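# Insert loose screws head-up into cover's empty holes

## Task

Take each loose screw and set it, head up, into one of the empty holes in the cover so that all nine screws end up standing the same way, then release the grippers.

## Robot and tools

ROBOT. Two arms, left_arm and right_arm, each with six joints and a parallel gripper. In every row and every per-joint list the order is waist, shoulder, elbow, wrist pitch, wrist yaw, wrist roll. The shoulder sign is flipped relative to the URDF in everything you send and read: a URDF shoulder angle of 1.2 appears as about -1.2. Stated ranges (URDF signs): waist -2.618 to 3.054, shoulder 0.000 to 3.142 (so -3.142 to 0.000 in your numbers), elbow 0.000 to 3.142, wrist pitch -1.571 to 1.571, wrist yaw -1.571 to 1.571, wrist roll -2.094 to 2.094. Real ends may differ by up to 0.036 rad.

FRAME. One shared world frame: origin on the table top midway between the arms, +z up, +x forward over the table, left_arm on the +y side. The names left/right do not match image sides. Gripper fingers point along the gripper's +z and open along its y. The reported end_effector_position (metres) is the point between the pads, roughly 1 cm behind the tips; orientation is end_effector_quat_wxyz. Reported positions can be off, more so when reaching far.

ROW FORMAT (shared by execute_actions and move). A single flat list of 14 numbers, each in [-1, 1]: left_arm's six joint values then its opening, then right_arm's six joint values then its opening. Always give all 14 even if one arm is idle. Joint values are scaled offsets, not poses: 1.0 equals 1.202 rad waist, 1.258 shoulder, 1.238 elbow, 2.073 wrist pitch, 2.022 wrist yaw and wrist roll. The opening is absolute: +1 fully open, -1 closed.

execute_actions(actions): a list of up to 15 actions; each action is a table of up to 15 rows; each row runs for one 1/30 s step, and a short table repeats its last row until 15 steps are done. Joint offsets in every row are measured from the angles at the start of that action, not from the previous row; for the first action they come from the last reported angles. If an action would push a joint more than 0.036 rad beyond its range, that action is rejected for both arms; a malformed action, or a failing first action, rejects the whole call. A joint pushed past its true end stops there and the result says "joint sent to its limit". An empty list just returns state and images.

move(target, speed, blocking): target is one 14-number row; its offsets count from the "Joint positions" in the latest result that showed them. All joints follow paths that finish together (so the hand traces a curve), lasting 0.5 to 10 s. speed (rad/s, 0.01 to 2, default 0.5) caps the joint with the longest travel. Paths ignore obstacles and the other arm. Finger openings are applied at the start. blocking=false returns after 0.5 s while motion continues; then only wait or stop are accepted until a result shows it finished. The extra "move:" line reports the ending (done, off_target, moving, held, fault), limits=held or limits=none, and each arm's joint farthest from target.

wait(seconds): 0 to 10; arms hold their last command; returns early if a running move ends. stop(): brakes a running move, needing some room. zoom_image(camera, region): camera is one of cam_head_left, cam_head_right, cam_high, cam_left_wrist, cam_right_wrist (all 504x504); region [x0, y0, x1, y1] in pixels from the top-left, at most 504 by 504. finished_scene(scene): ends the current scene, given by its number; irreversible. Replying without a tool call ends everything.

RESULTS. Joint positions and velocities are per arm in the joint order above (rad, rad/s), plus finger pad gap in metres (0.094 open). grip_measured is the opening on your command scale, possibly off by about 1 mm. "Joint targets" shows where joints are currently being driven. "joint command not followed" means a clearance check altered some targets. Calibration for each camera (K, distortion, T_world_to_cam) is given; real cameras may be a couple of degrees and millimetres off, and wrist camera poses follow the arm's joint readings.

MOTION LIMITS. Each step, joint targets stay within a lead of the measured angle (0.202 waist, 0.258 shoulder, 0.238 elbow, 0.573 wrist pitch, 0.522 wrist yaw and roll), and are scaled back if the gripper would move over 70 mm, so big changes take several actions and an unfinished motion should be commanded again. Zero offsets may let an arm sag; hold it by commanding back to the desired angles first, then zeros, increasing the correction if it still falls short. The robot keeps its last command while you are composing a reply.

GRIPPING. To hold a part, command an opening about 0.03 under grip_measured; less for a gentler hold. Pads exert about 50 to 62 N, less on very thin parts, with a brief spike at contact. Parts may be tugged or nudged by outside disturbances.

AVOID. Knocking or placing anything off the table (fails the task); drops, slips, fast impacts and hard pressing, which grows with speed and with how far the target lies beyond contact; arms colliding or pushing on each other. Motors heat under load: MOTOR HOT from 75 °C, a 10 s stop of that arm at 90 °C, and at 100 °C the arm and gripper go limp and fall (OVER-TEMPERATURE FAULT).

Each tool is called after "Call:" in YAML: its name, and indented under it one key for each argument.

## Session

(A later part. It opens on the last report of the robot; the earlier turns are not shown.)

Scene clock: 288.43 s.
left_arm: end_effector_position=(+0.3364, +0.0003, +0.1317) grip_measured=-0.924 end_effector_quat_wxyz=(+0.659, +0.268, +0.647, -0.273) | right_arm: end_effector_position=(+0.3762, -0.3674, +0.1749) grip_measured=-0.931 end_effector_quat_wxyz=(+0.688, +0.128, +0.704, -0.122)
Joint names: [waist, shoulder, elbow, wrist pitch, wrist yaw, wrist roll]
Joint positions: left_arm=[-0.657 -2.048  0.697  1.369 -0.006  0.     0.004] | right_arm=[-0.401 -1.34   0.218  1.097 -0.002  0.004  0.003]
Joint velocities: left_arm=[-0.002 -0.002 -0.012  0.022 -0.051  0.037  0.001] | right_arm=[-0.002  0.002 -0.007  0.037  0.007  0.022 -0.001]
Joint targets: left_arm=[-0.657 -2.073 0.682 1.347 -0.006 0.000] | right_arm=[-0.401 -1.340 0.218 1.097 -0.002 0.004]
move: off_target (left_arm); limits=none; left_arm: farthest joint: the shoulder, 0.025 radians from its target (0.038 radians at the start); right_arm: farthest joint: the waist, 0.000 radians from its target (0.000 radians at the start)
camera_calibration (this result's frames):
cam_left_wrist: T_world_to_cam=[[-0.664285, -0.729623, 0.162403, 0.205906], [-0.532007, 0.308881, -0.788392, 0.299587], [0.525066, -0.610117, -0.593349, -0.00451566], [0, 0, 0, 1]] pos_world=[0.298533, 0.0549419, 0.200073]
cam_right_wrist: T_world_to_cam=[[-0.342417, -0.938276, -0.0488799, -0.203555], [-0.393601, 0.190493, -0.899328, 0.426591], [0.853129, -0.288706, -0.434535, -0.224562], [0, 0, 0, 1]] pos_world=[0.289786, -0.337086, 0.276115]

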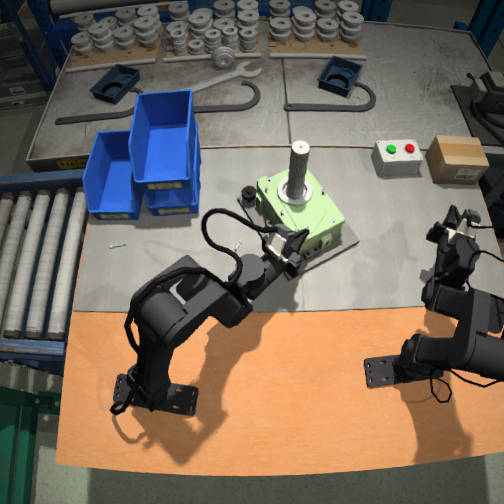

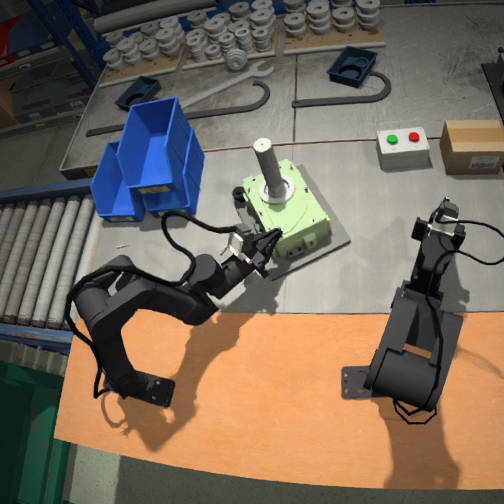

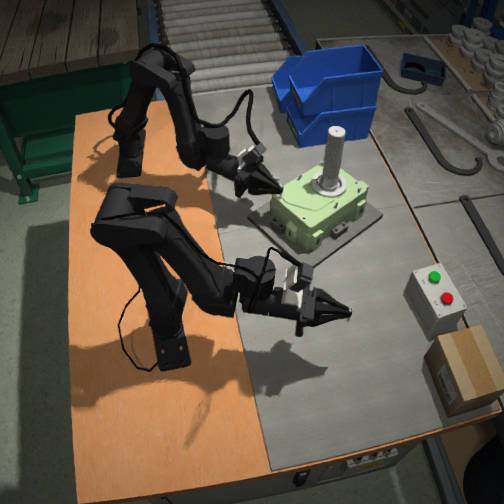

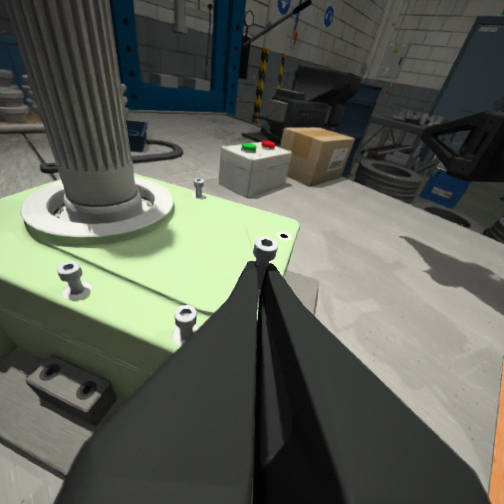

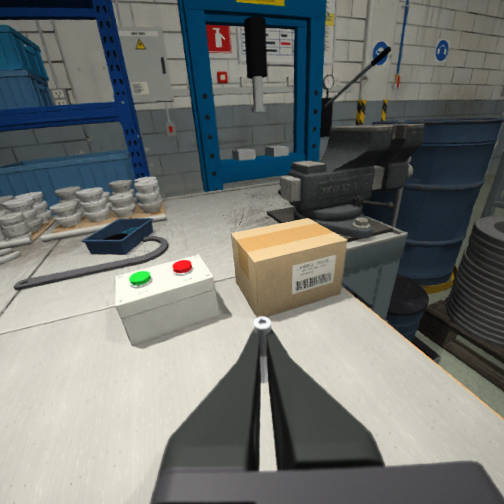

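Call:
move:
  target: [0,-0.005,-0.03,-0.008,0,0,-0.95,0,0,0,0,0,0,-0.96]
  speed: 0.015

Call:
zoom_image:
  camera: "cam_high"
  region: [260,175,300,215]

Call:
zoom_image:
  camera: "cam_head_right"
  region: [260,215,300,255]

Scene clock: 297.23 s.
left_arm: end_effector_position=(+0.3349, +0.0018, +0.1314) grip_measured=-0.924 end_effector_quat_wxyz=(+0.660, +0.268, +0.646, -0.273) | right_arm: end_effector_position=(+0.3762, -0.3674, +0.1749) grip_measured=-0.931 end_effector_quat_wxyz=(+0.688, +0.128, +0.704, -0.122)
Joint names: [waist, shoulder, elbow, wrist pitch, wrist yaw, wrist roll]
Joint positions: left_arm=[-0.657 -2.048  0.688  1.381 -0.006  0.     0.004] | right_arm=[-0.401 -1.34   0.218  1.097 -0.002  0.004  0.003]
Joint velocities: left_arm=[-0.012 -0.017 -0.017  0.022  0.022  0.081 -0.   ] | right_arm=[ 0.002  0.012 -0.002 -0.022 -0.051 -0.051  0.   ]
Joint targets: left_arm=[-0.657 -2.054 0.660 1.353 -0.006 0.000] | right_arm=[-0.401 -1.340 0.218 1.097 -0.002 0.004]
move: off_target (left_arm); limits=none; left_arm: farthest joint: the wrist pitch, 0.029 radians from its target (0.017 radians at the start); right_arm: farthest joint: the waist, 0.000 radians from its target (0.000 radians at the start)
camera_calibration (this result's frames):
cam_left_wrist: T_world_to_cam=[[-0.664634, -0.729271, 0.162562, 0.206152], [-0.530314, 0.307167, -0.7902, 0.297818], [0.526336, -0.611402, -0.590896, -0.00373654], [0, 0, 0, 1]] pos_world=[0.296919, 0.0565762, 0.199615]
cam_right_wrist: T_world_to_cam=[[-0.342417, -0.938276, -0.0488799, -0.203555], [-0.393601, 0.190493, -0.899328, 0.426591], [0.853129, -0.288706, -0.434535, -0.224562], [0, 0, 0, 1]] pos_world=[0.289786, -0.337086, 0.276115]

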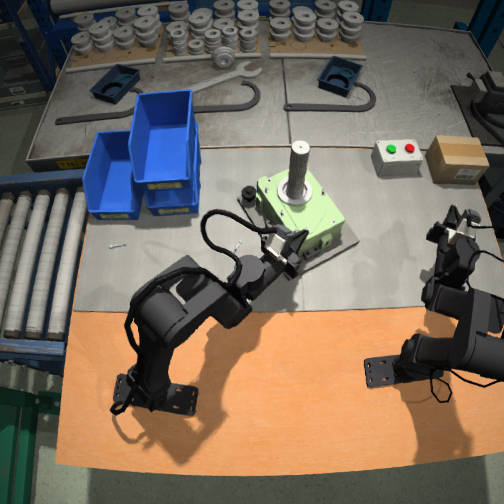

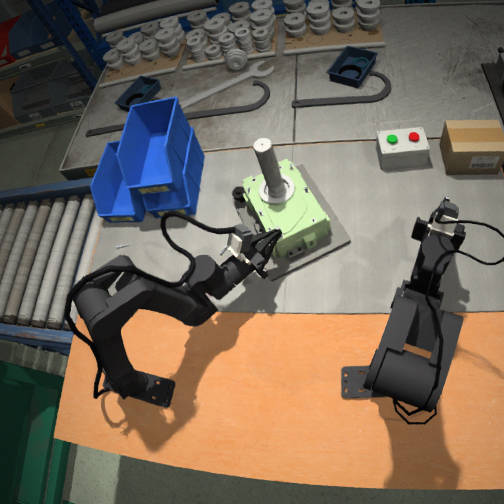

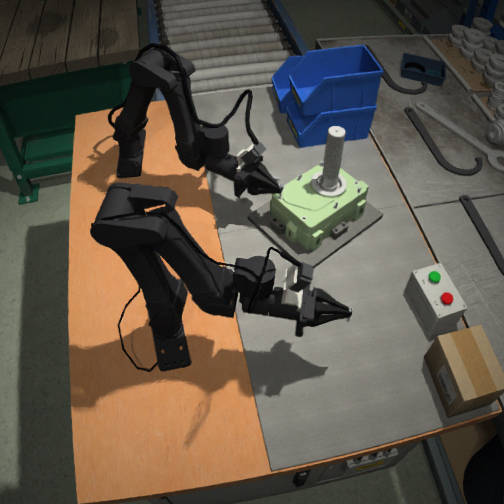

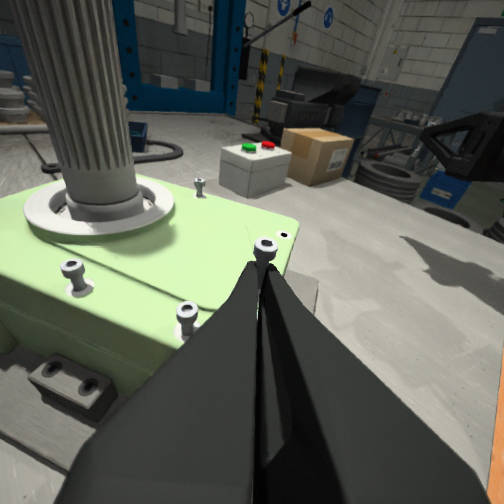

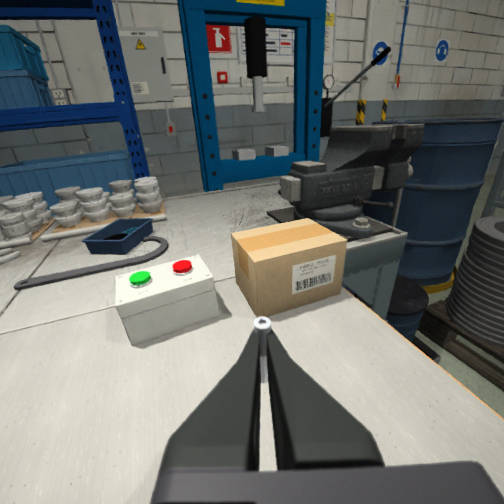

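Region (260, 175, 300, 215) of cam_high's 504x504 image, scaled by 12.600, with more detail than that image has.

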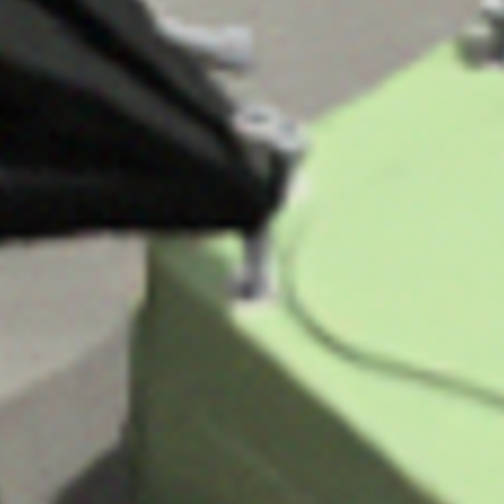

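Region (260, 215, 300, 255) of cam_head_right's 504x504 image, scaled by 12.600, with more detail than that image has.

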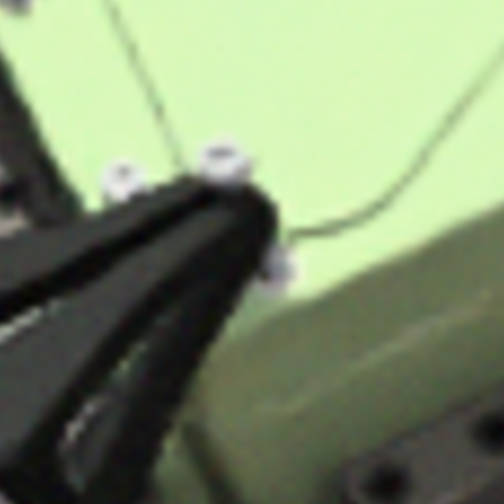

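Call:
move:
  target: [-0.013,-0.005,-0.01,-0.016,0,0,-0.95,0,0,0,0,0,0,-0.96]
  speed: 0.012

Call:
zoom_image:
  camera: "cam_high"
  region: [260,175,300,215]

Scene clock: 305.40 s.
left_arm: end_effector_position=(+0.3335, +0.0003, +0.1320) grip_measured=-0.924 end_effector_quat_wxyz=(+0.660, +0.269, +0.645, -0.275) | right_arm: end_effector_position=(+0.3762, -0.3674, +0.1749) grip_measured=-0.931 end_effector_quat_wxyz=(+0.688, +0.128, +0.704, -0.122)
Joint names: [waist, shoulder, elbow, wrist pitch, wrist yaw, wrist roll]
Joint positions: left_arm=[-0.661 -2.048  0.688  1.384 -0.007  0.     0.004] | right_arm=[-0.401 -1.34   0.218  1.097 -0.002  0.004  0.003]
Joint velocities: left_arm=[-0.002  0.007 -0.012  0.007 -0.022 -0.051  0.002] | right_arm=[-0.007 -0.007  0.017 -0.037  0.007 -0.081  0.   ]
Joint targets: left_arm=[-0.672 -2.054 0.675 1.348 -0.006 0.000] | right_arm=[-0.401 -1.340 0.218 1.097 -0.002 0.004]
move: off_target (left_arm); limits=none; left_arm: farthest joint: the wrist pitch, 0.036 radians from its target (0.034 radians at the start); right_arm: farthest joint: the waist, 0.000 radians from its target (0.000 radians at the start)
camera_calibration (this result's frames):
cam_left_wrist: T_world_to_cam=[[-0.66767, -0.726463, 0.16269, 0.205056], [-0.527876, 0.30789, -0.791549, 0.2973], [0.524941, -0.614374, -0.589052, -0.00328284], [0, 0, 0, 1]] pos_world=[0.29557, 0.0554128, 0.200033]
cam_right_wrist: T_world_to_cam=[[-0.342417, -0.938276, -0.0488799, -0.203555], [-0.393601, 0.190493, -0.899328, 0.426591], [0.853129, -0.288706, -0.434535, -0.224562], [0, 0, 0, 1]] pos_world=[0.289786, -0.337086, 0.276115]

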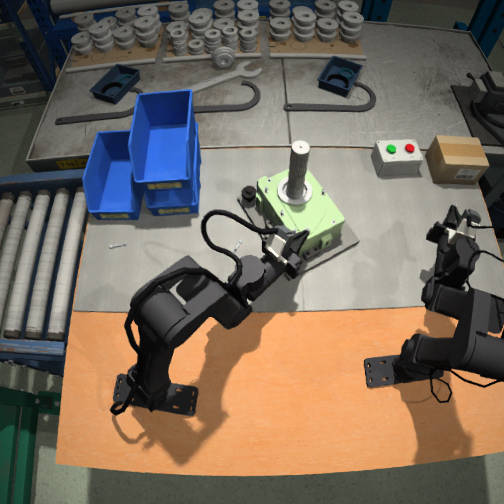

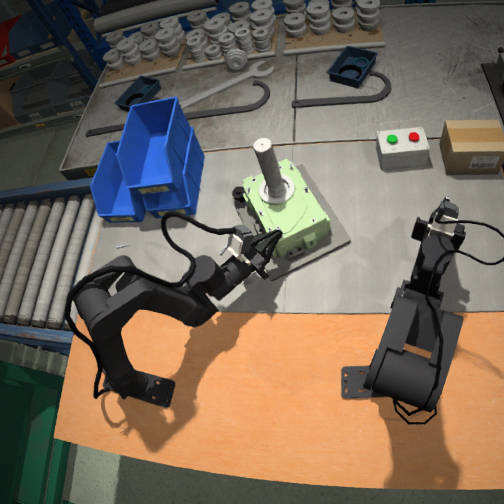

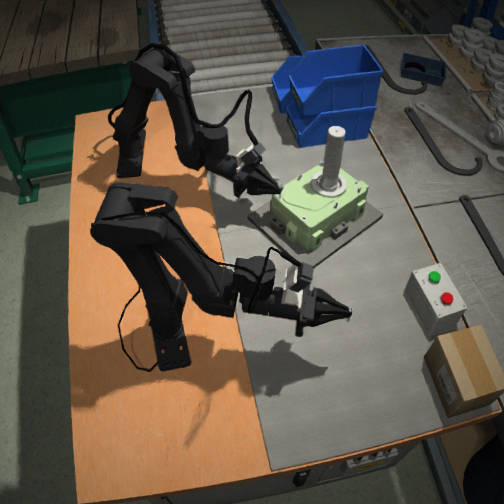

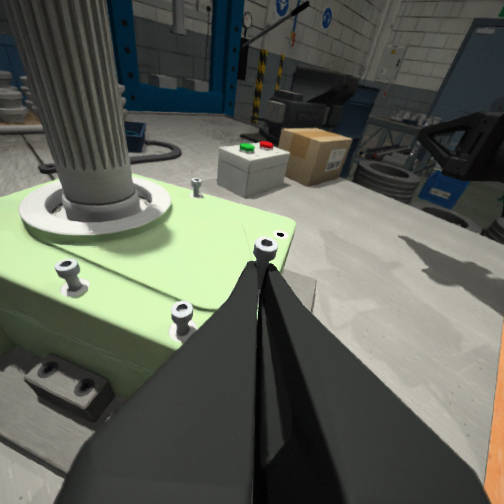

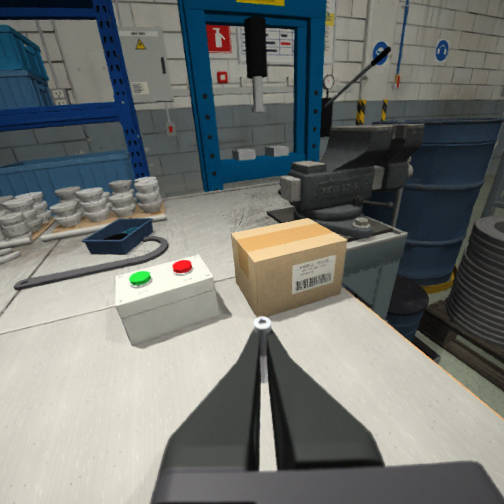

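Region (260, 175, 300, 215) of cam_high's 504x504 image, scaled by 12.600, with more detail than that image has.

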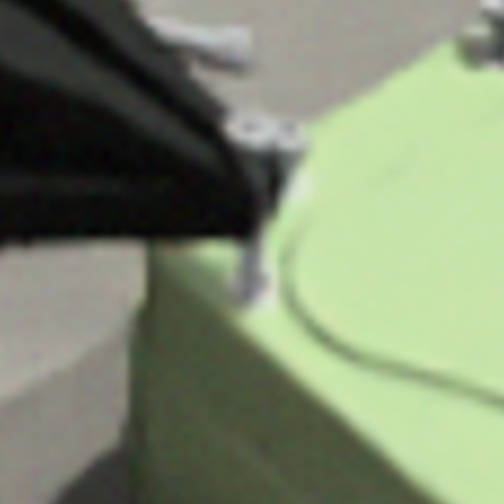

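Call:
execute_actions:
  actions:
    - [[0.012,0,0,-0.012,0,0,-0.95,0,0,0,0,0,0,-0.96],[0.012,0,0,-0.012,0,0,-0.95,0,0,0,0,0,0,-0.96],[0.012,0,0,-0.012,0,0,-0.95,0,0,0,0,0,0,-0.96],[0.012,0,0,-0.012,0,0,-0.95,0,0,0,0,0,0,-0.96],[0.002,0,0,-0.012,0,0,-0.95,0,0,0,0,0,0,-0.96]]

Call:
zoom_image:
  camera: "cam_high"
  region: [260,175,300,215]

Call:
zoom_image:
  camera: "cam_head_right"
  region: [260,215,300,255]

Scene clock: 316.73 s.
left_arm: end_effector_position=(+0.3346, +0.0014, +0.1320) grip_measured=-0.924 end_effector_quat_wxyz=(+0.661, +0.268, +0.645, -0.274) | right_arm: end_effector_position=(+0.3762, -0.3674, +0.1749) grip_measured=-0.931 end_effector_quat_wxyz=(+0.688, +0.128, +0.704, -0.122)
Joint names: [waist, shoulder, elbow, wrist pitch, wrist yaw, wrist roll]
Joint positions: left_arm=[-0.658 -2.048  0.688  1.384 -0.007  0.     0.004] | right_arm=[-0.401 -1.34   0.218  1.097 -0.002  0.004  0.003]
Joint velocities: left_arm=[ 0.012  0.002  0.017 -0.022 -0.007 -0.051 -0.   ] | right_arm=[-0.002  0.012 -0.002  0.007 -0.022  0.007  0.   ]
Joint targets: left_arm=[-0.659 -2.048 0.688 1.359 -0.007 0.000] | right_arm=[-0.401 -1.340 0.218 1.097 -0.002 0.004]
camera_calibration (this result's frames):
cam_left_wrist: T_world_to_cam=[[-0.66545, -0.728497, 0.16269, 0.205819], [-0.528814, 0.306277, -0.791549, 0.297857], [0.526813, -0.612769, -0.589052, -0.0038208], [0, 0, 0, 1]] pos_world=[0.296486, 0.0563702, 0.200033]
cam_right_wrist: T_world_to_cam=[[-0.342417, -0.938276, -0.0488799, -0.203555], [-0.393601, 0.190493, -0.899328, 0.426591], [0.853129, -0.288706, -0.434535, -0.224562], [0, 0, 0, 1]] pos_world=[0.289786, -0.337086, 0.276115]

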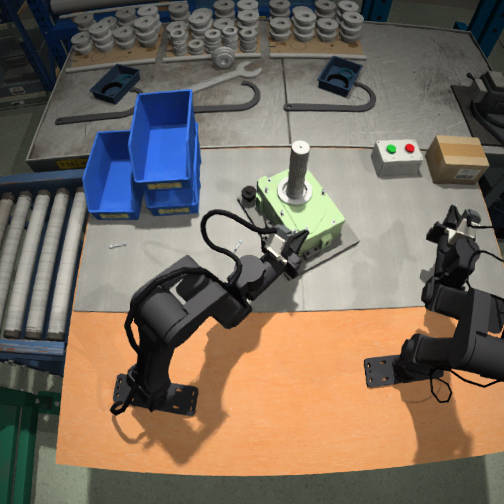

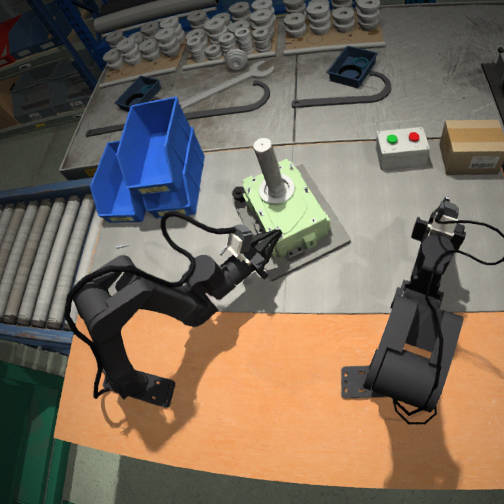

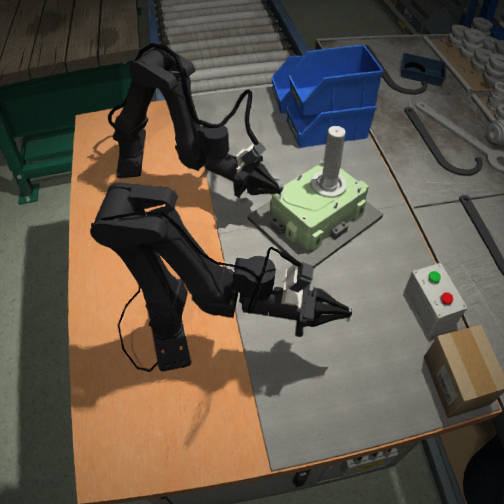

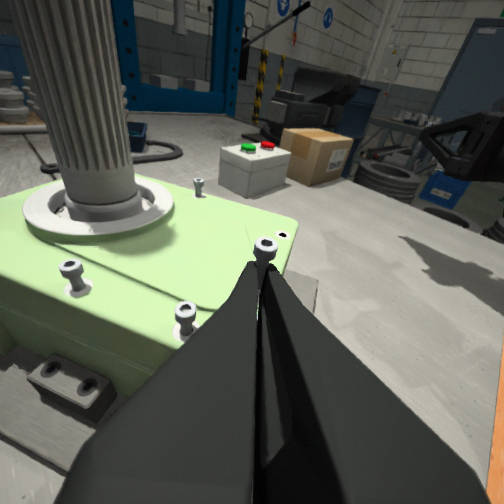

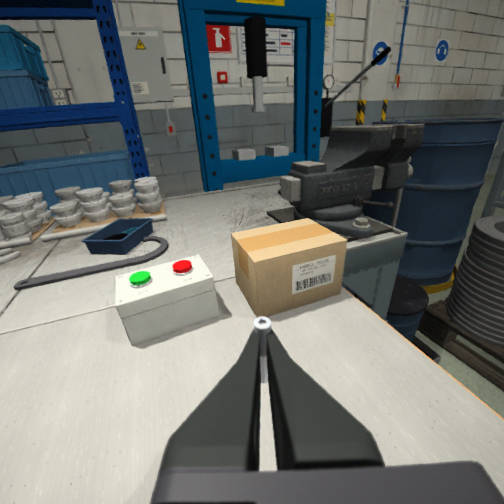

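Region (260, 175, 300, 215) of cam_high's 504x504 image, scaled by 12.600, with more detail than that image has.

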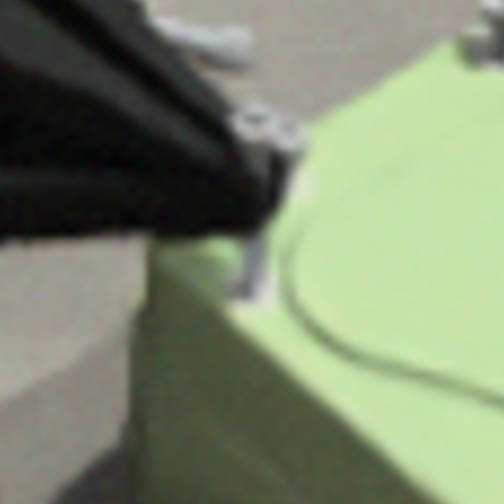

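Region (260, 215, 300, 255) of cam_head_right's 504x504 image, scaled by 12.600, with more detail than that image has.

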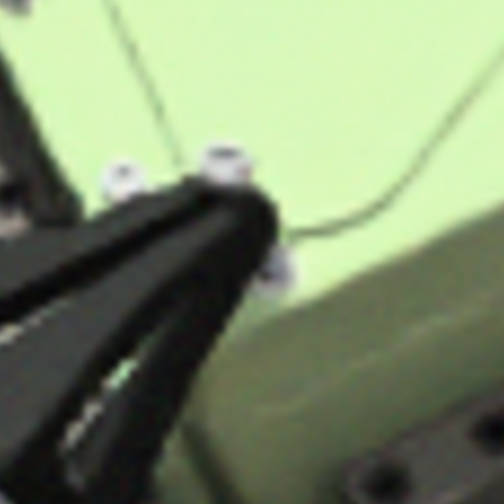

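Call:
execute_actions:
  actions:
    - [[0.012,0,-0.024,-0.016,0,0,-0.95,0,0,0,0,0,0,-0.96],[0.012,0,-0.024,-0.016,0,0,-0.95,0,0,0,0,0,0,-0.96],[0.012,0,-0.024,-0.016,0,0,-0.95,0,0,0,0,0,0,-0.96],[0.002,0,-0.024,-0.016,0,0,-0.95,0,0,0,0,0,0,-0.96]]
    - [[0,0,0,-0.018,0,0,-0.95,0,0,0,0,0,0,-0.96]]

Call:
zoom_image:
  camera: "cam_high"
  region: [260,175,300,215]

Call:
zoom_image:
  camera: "cam_head_right"
  region: [260,215,300,255]

Scene clock: 331.43 s.
left_arm: end_effector_position=(+0.3345, +0.0033, +0.1291) grip_measured=-0.924 end_effector_quat_wxyz=(+0.658, +0.268, +0.649, -0.272) | right_arm: end_effector_position=(+0.3762, -0.3674, +0.1749) grip_measured=-0.931 end_effector_quat_wxyz=(+0.688, +0.128, +0.704, -0.122)
Joint names: [waist, shoulder, elbow, wrist pitch, wrist yaw, wrist roll]
Joint positions: left_arm=[-0.656 -2.048  0.682  1.381 -0.006  0.     0.004] | right_arm=[-0.401 -1.34   0.218  1.097 -0.002  0.004  0.003]
Joint velocities: left_arm=[-0.007  0.017 -0.002  0.037  0.051  0.037 -0.   ] | right_arm=[-0.017  0.007 -0.002 -0.022  0.022 -0.037 -0.001]
Joint targets: left_arm=[-0.656 -2.048 0.682 1.344 -0.006 0.000] | right_arm=[-0.401 -1.340 0.218 1.097 -0.002 0.004]
camera_calibration (this result's frames):
cam_left_wrist: T_world_to_cam=[[-0.662779, -0.731032, 0.162222, 0.206772], [-0.53438, 0.309989, -0.786349, 0.296187], [0.524559, -0.607864, -0.596103, -0.00268865], [0, 0, 0, 1]] pos_world=[0.296731, 0.0577075, 0.197761]
cam_right_wrist: T_world_to_cam=[[-0.342417, -0.938276, -0.0488799, -0.203555], [-0.393601, 0.190493, -0.899328, 0.426591], [0.853129, -0.288706, -0.434535, -0.224562], [0, 0, 0, 1]] pos_world=[0.289786, -0.337086, 0.276115]

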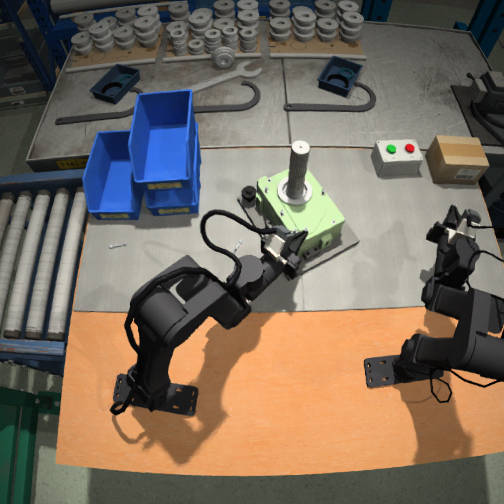

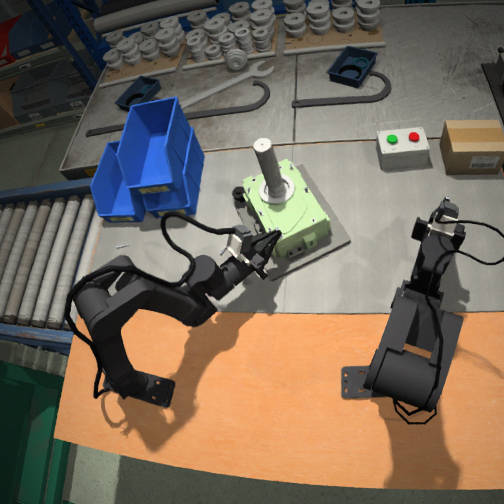

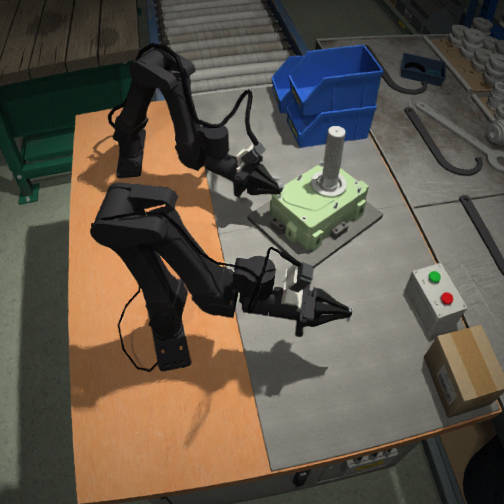

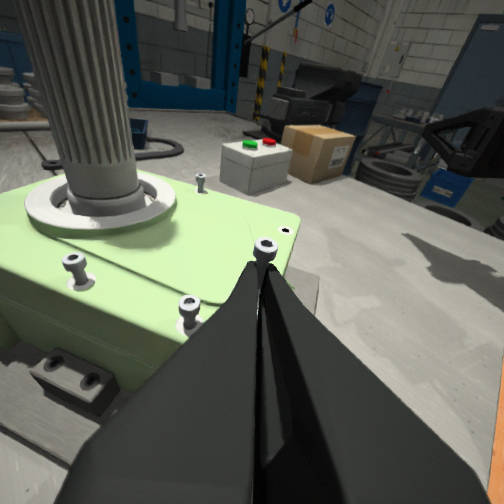

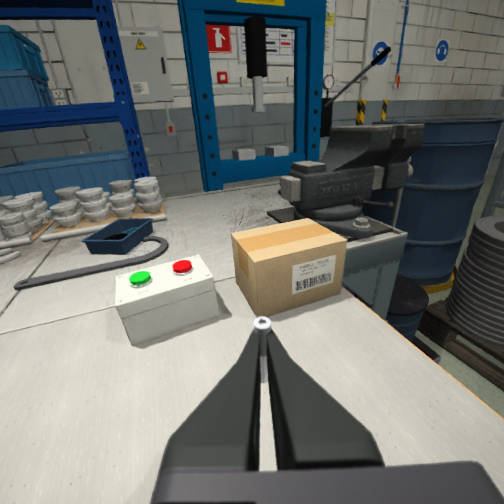

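Region (260, 175, 300, 215) of cam_high's 504x504 image, scaled by 12.600, with more detail than that image has.

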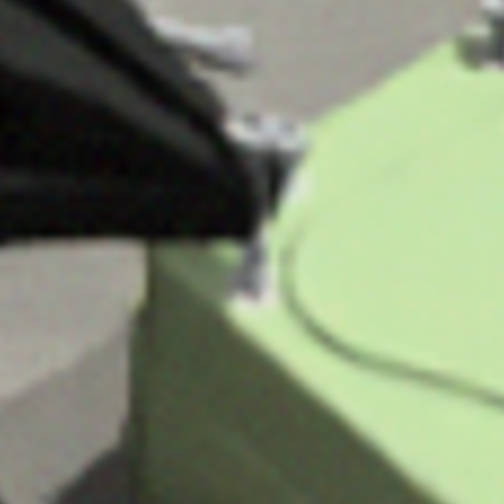

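Region (260, 215, 300, 255) of cam_head_right's 504x504 image, scaled by 12.600, with more detail than that image has.

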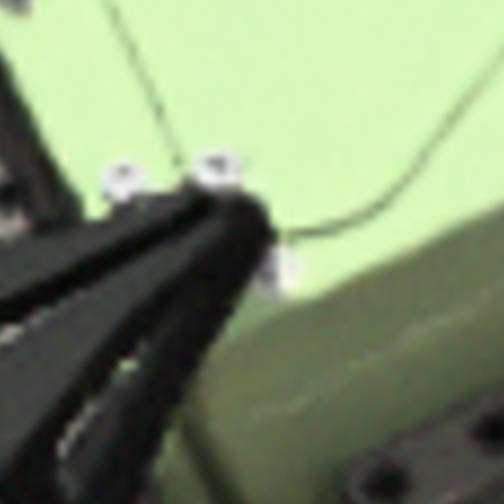

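Entered. More pitch down.

Call:
execute_actions:
  actions:
    - [[0,0,0,-0.022,0,0,-0.95,0,0,0,0,0,0,-0.96]]
    - [[0,0,0,-0.022,0,0,-0.95,0,0,0,0,0,0,-0.96]]

Scene clock: 337.47 s.
left_arm: end_effector_position=(+0.3345, +0.0033, +0.1290) grip_measured=-0.924 end_effector_quat_wxyz=(+0.658, +0.268, +0.649, -0.272) | right_arm: end_effector_position=(+0.3762, -0.3674, +0.1749) grip_measured=-0.931 end_effector_quat_wxyz=(+0.688, +0.128, +0.704, -0.122)
Joint names: [waist, shoulder, elbow, wrist pitch, wrist yaw, wrist roll]
Joint positions: left_arm=[-0.656 -2.048  0.682  1.381 -0.006  0.     0.004] | right_arm=[-0.401 -1.34   0.218  1.097 -0.002  0.004  0.003]
Joint velocities: left_arm=[-0.002  0.007 -0.017 -0.022  0.007  0.037  0.001] | right_arm=[-0.012  0.007  0.002  0.066  0.022  0.007 -0.   ]
Joint targets: left_arm=[-0.656 -2.048 0.682 1.335 -0.006 0.000] | right_arm=[-0.401 -1.340 0.218 1.097 -0.002 0.004]
camera_calibration (this result's frames):
cam_left_wrist: T_world_to_cam=[[-0.662735, -0.731076, 0.162202, 0.206775], [-0.534591, 0.310202, -0.786122, 0.296154], [0.524399, -0.607702, -0.596408, -0.0026538], [0, 0, 0, 1]] pos_world=[0.29675, 0.0576879, 0.197691]
cam_right_wrist: T_world_to_cam=[[-0.342417, -0.938276, -0.0488799, -0.203555], [-0.393601, 0.190493, -0.899328, 0.426591], [0.853129, -0.288706, -0.434535, -0.224562], [0, 0, 0, 1]] pos_world=[0.289786, -0.337086, 0.276115]

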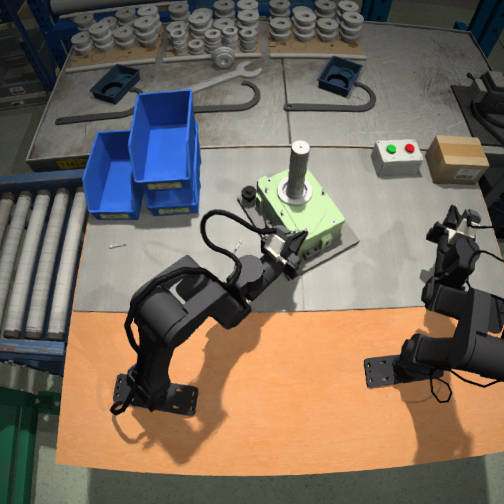

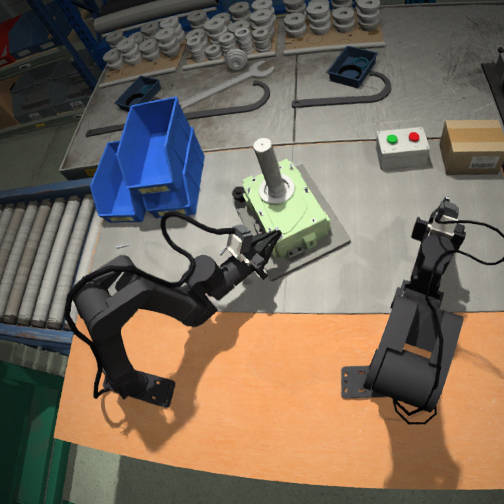

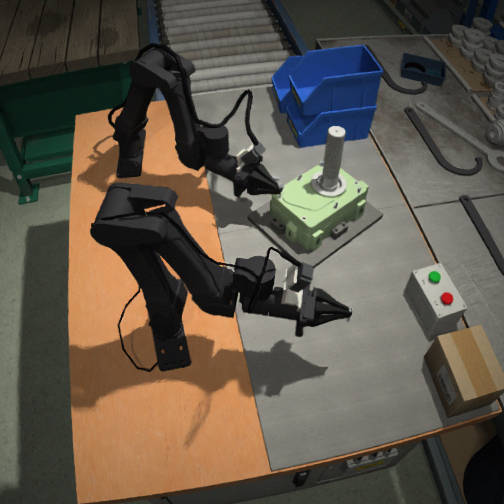

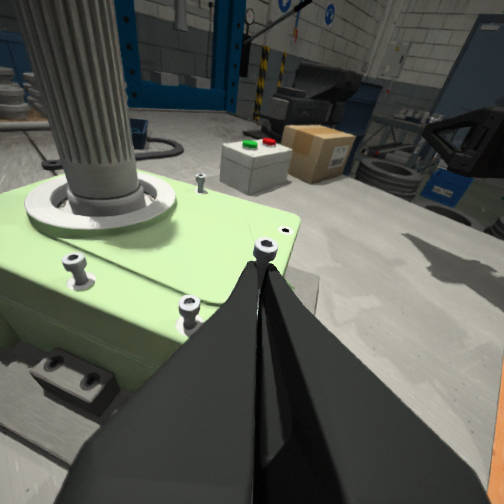

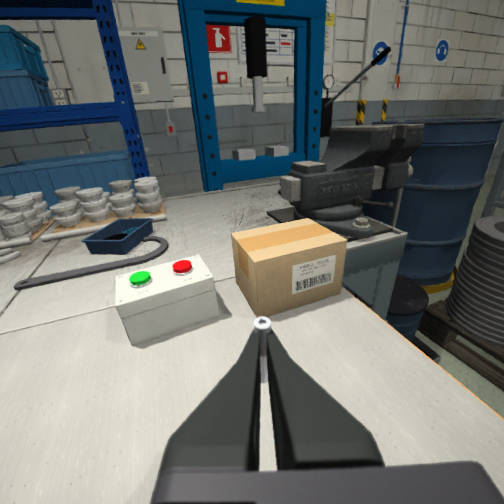

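Jammed 3 mm in; loosen slightly.

Call:
execute_actions:
  actions:
    - [[0,0,0,0,0,0,-0.9,0,0,0,0,0,0,-0.96]]
    - [[0,0,0,0,0,0,-0.86,0,0,0,0,0,0,-0.96]]
    - [[0,0,0,0,0,0,-0.8,0,0,0,0,0,0,-0.96]]

Call:
zoom_image:
  camera: "cam_high"
  region: [260,175,300,215]

Scene clock: 346.13 s.
left_arm: end_effector_position=(+0.3345, +0.0033, +0.1292) grip_measured=-0.803 end_effector_quat_wxyz=(+0.658, +0.268, +0.648, -0.272) | right_arm: end_effector_position=(+0.3762, -0.3674, +0.1749) grip_measured=-0.931 end_effector_quat_wxyz=(+0.688, +0.128, +0.704, -0.122)
Joint names: [waist, shoulder, elbow, wrist pitch, wrist yaw, wrist roll]
Joint positions: left_arm=[-0.656 -2.048  0.682  1.381 -0.006  0.     0.009] | right_arm=[-0.401 -1.34   0.218  1.097 -0.002  0.004  0.003]
Joint velocities: left_arm=[-0.002 -0.007  0.012  0.007  0.051 -0.022 -0.   ] | right_arm=[-0.022  0.022 -0.002 -0.007 -0.081 -0.022 -0.001]
Joint targets: left_arm=[-0.656 -2.048 0.682 1.381 -0.006 0.000] | right_arm=[-0.401 -1.340 0.218 1.097 -0.002 0.004]
camera_calibration (this result's frames):
cam_left_wrist: T_world_to_cam=[[-0.662822, -0.730988, 0.162243, 0.206768], [-0.534168, 0.309776, -0.786577, 0.296221], [0.524719, -0.608026, -0.595797, -0.00272351], [0, 0, 0, 1]] pos_world=[0.296711, 0.057727, 0.197831]
cam_right_wrist: T_world_to_cam=[[-0.342417, -0.938276, -0.0488799, -0.203555], [-0.393601, 0.190493, -0.899328, 0.426591], [0.853129, -0.288706, -0.434535, -0.224562], [0, 0, 0, 1]] pos_world=[0.289786, -0.337086, 0.276115]

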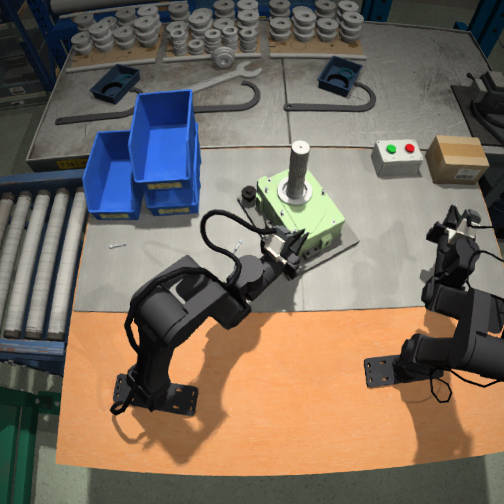

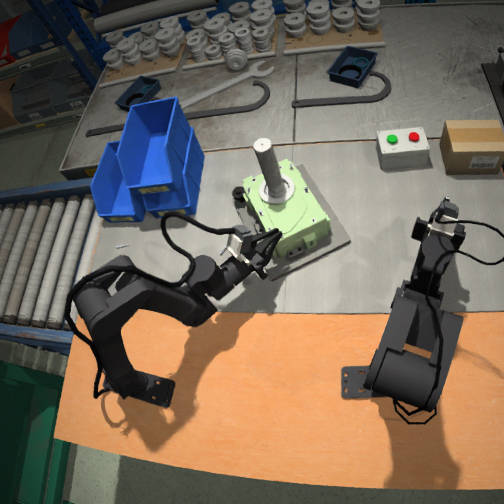

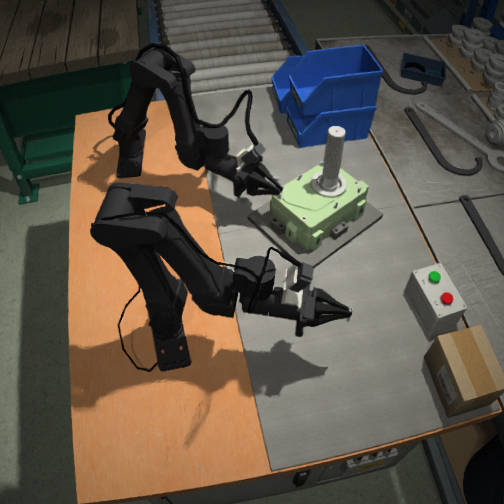

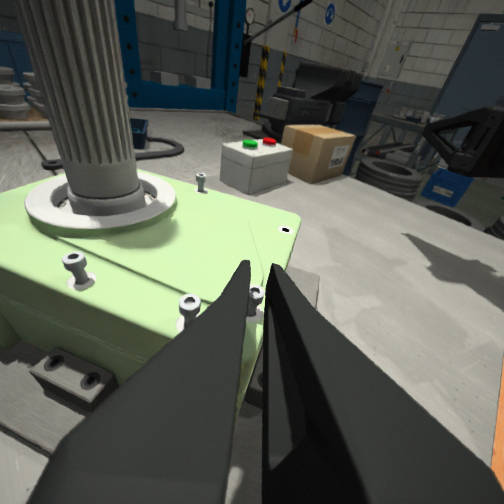

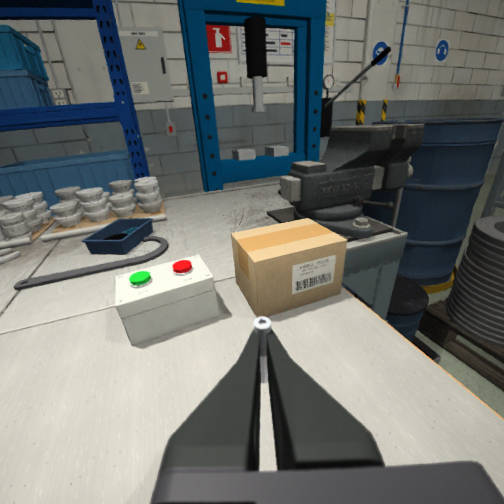

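Region (260, 175, 300, 215) of cam_high's 504x504 image, scaled by 12.600, with more detail than that image has.

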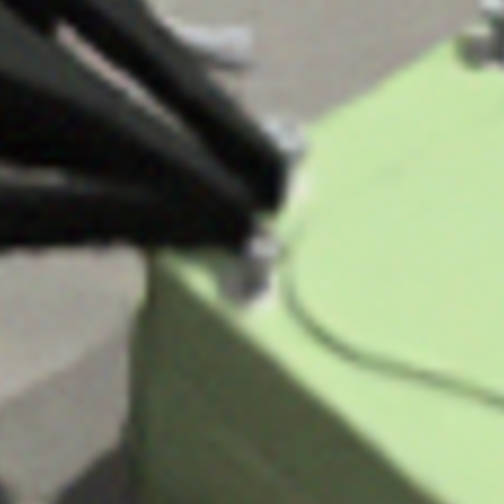

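Call:
move:
  target: [0,0.3,0,0,0,0,-0.7,0.3,0,0,0,0,0,-0.96]
  speed: 0.25

Scene clock: 354.63 s.
left_arm: end_effector_position=(+0.3105, +0.0275, +0.2965) grip_measured=-0.703 end_effector_quat_wxyz=(+0.763, +0.214, +0.521, -0.316) | right_arm: end_effector_position=(+0.3990, -0.2411, +0.1749) grip_measured=-0.931 end_effector_quat_wxyz=(+0.698, +0.003, +0.716, -0.001)
Joint names: [waist, shoulder, elbow, wrist pitch, wrist yaw, wrist roll]
Joint positions: left_arm=[-0.656 -1.689  0.682  1.382 -0.006  0.     0.014] | right_arm=[-0.051 -1.34   0.218  1.097 -0.002  0.004  0.003]
Joint velocities: left_arm=[-0.017 -0.012  0.007  0.051 -0.051  0.022 -0.001] | right_arm=[-0.017  0.007  0.002 -0.066  0.022  0.022 -0.001]
Joint targets: left_arm=[-0.656 -1.670 0.682 1.381 -0.006 0.000] | right_arm=[-0.041 -1.340 0.218 1.097 -0.002 0.004]
move: done; limits=none; left_arm: farthest joint: the shoulder, 0.019 radians from its target (0.377 radians at the start); right_arm: farthest joint: the waist, 0.011 radians from its target (0.361 radians at the start)
camera_calibration (this result's frames):
cam_left_wrist: T_world_to_cam=[[-0.705306, -0.688098, 0.170485, 0.190996], [-0.312972, 0.0864613, -0.945819, 0.392166], [0.636075, -0.720448, -0.276337, -0.00191801], [0, 0, 0, 1]] pos_world=[0.258668, 0.096135, 0.337826]
cam_right_wrist: T_world_to_cam=[[-0.00011127, -0.998805, -0.0488706, -0.228396], [-0.43505, 0.0440517, -0.899328, 0.392742], [0.900406, 0.0211611, -0.434535, -0.151718], [0, 0, 0, 1]] pos_world=[0.307445, -0.242214, 0.276115]

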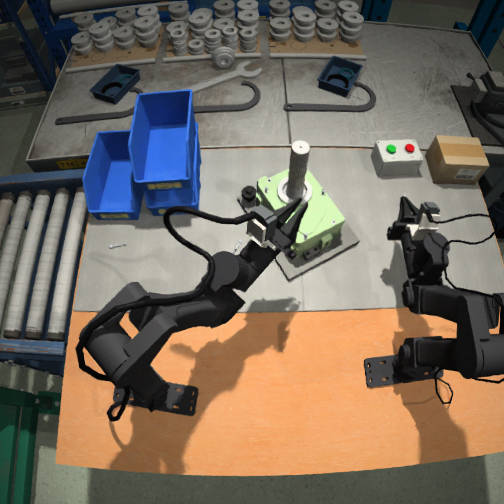

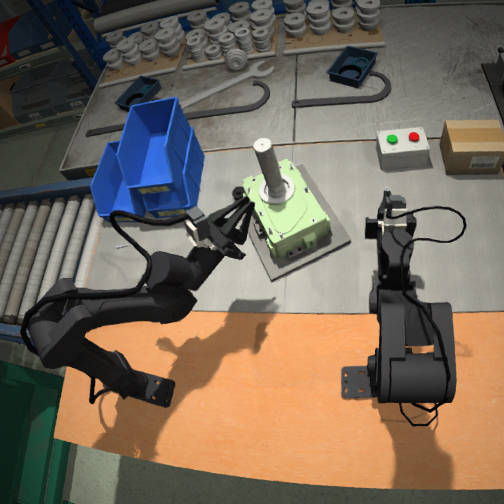

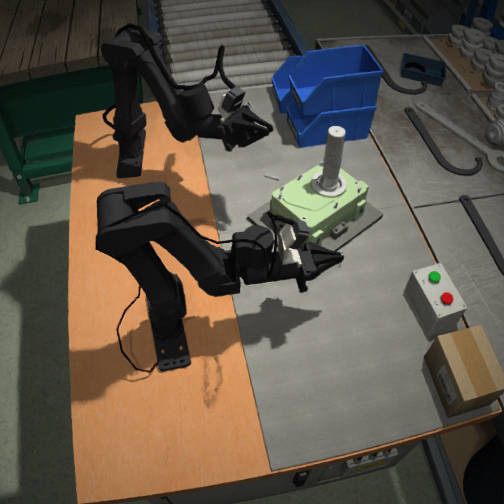

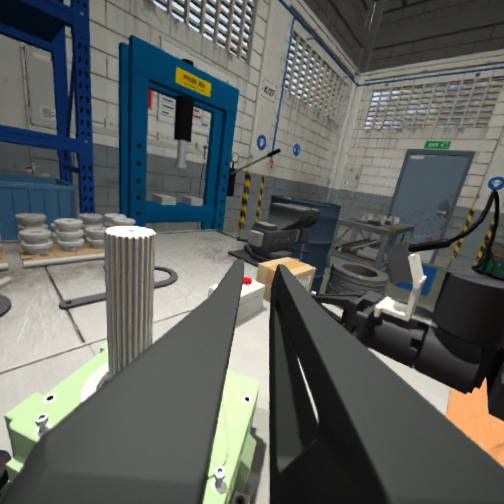

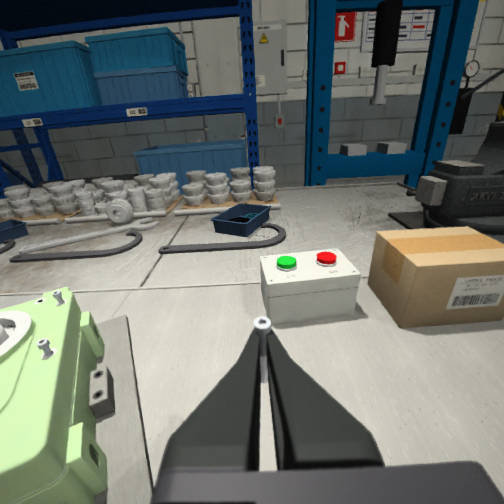

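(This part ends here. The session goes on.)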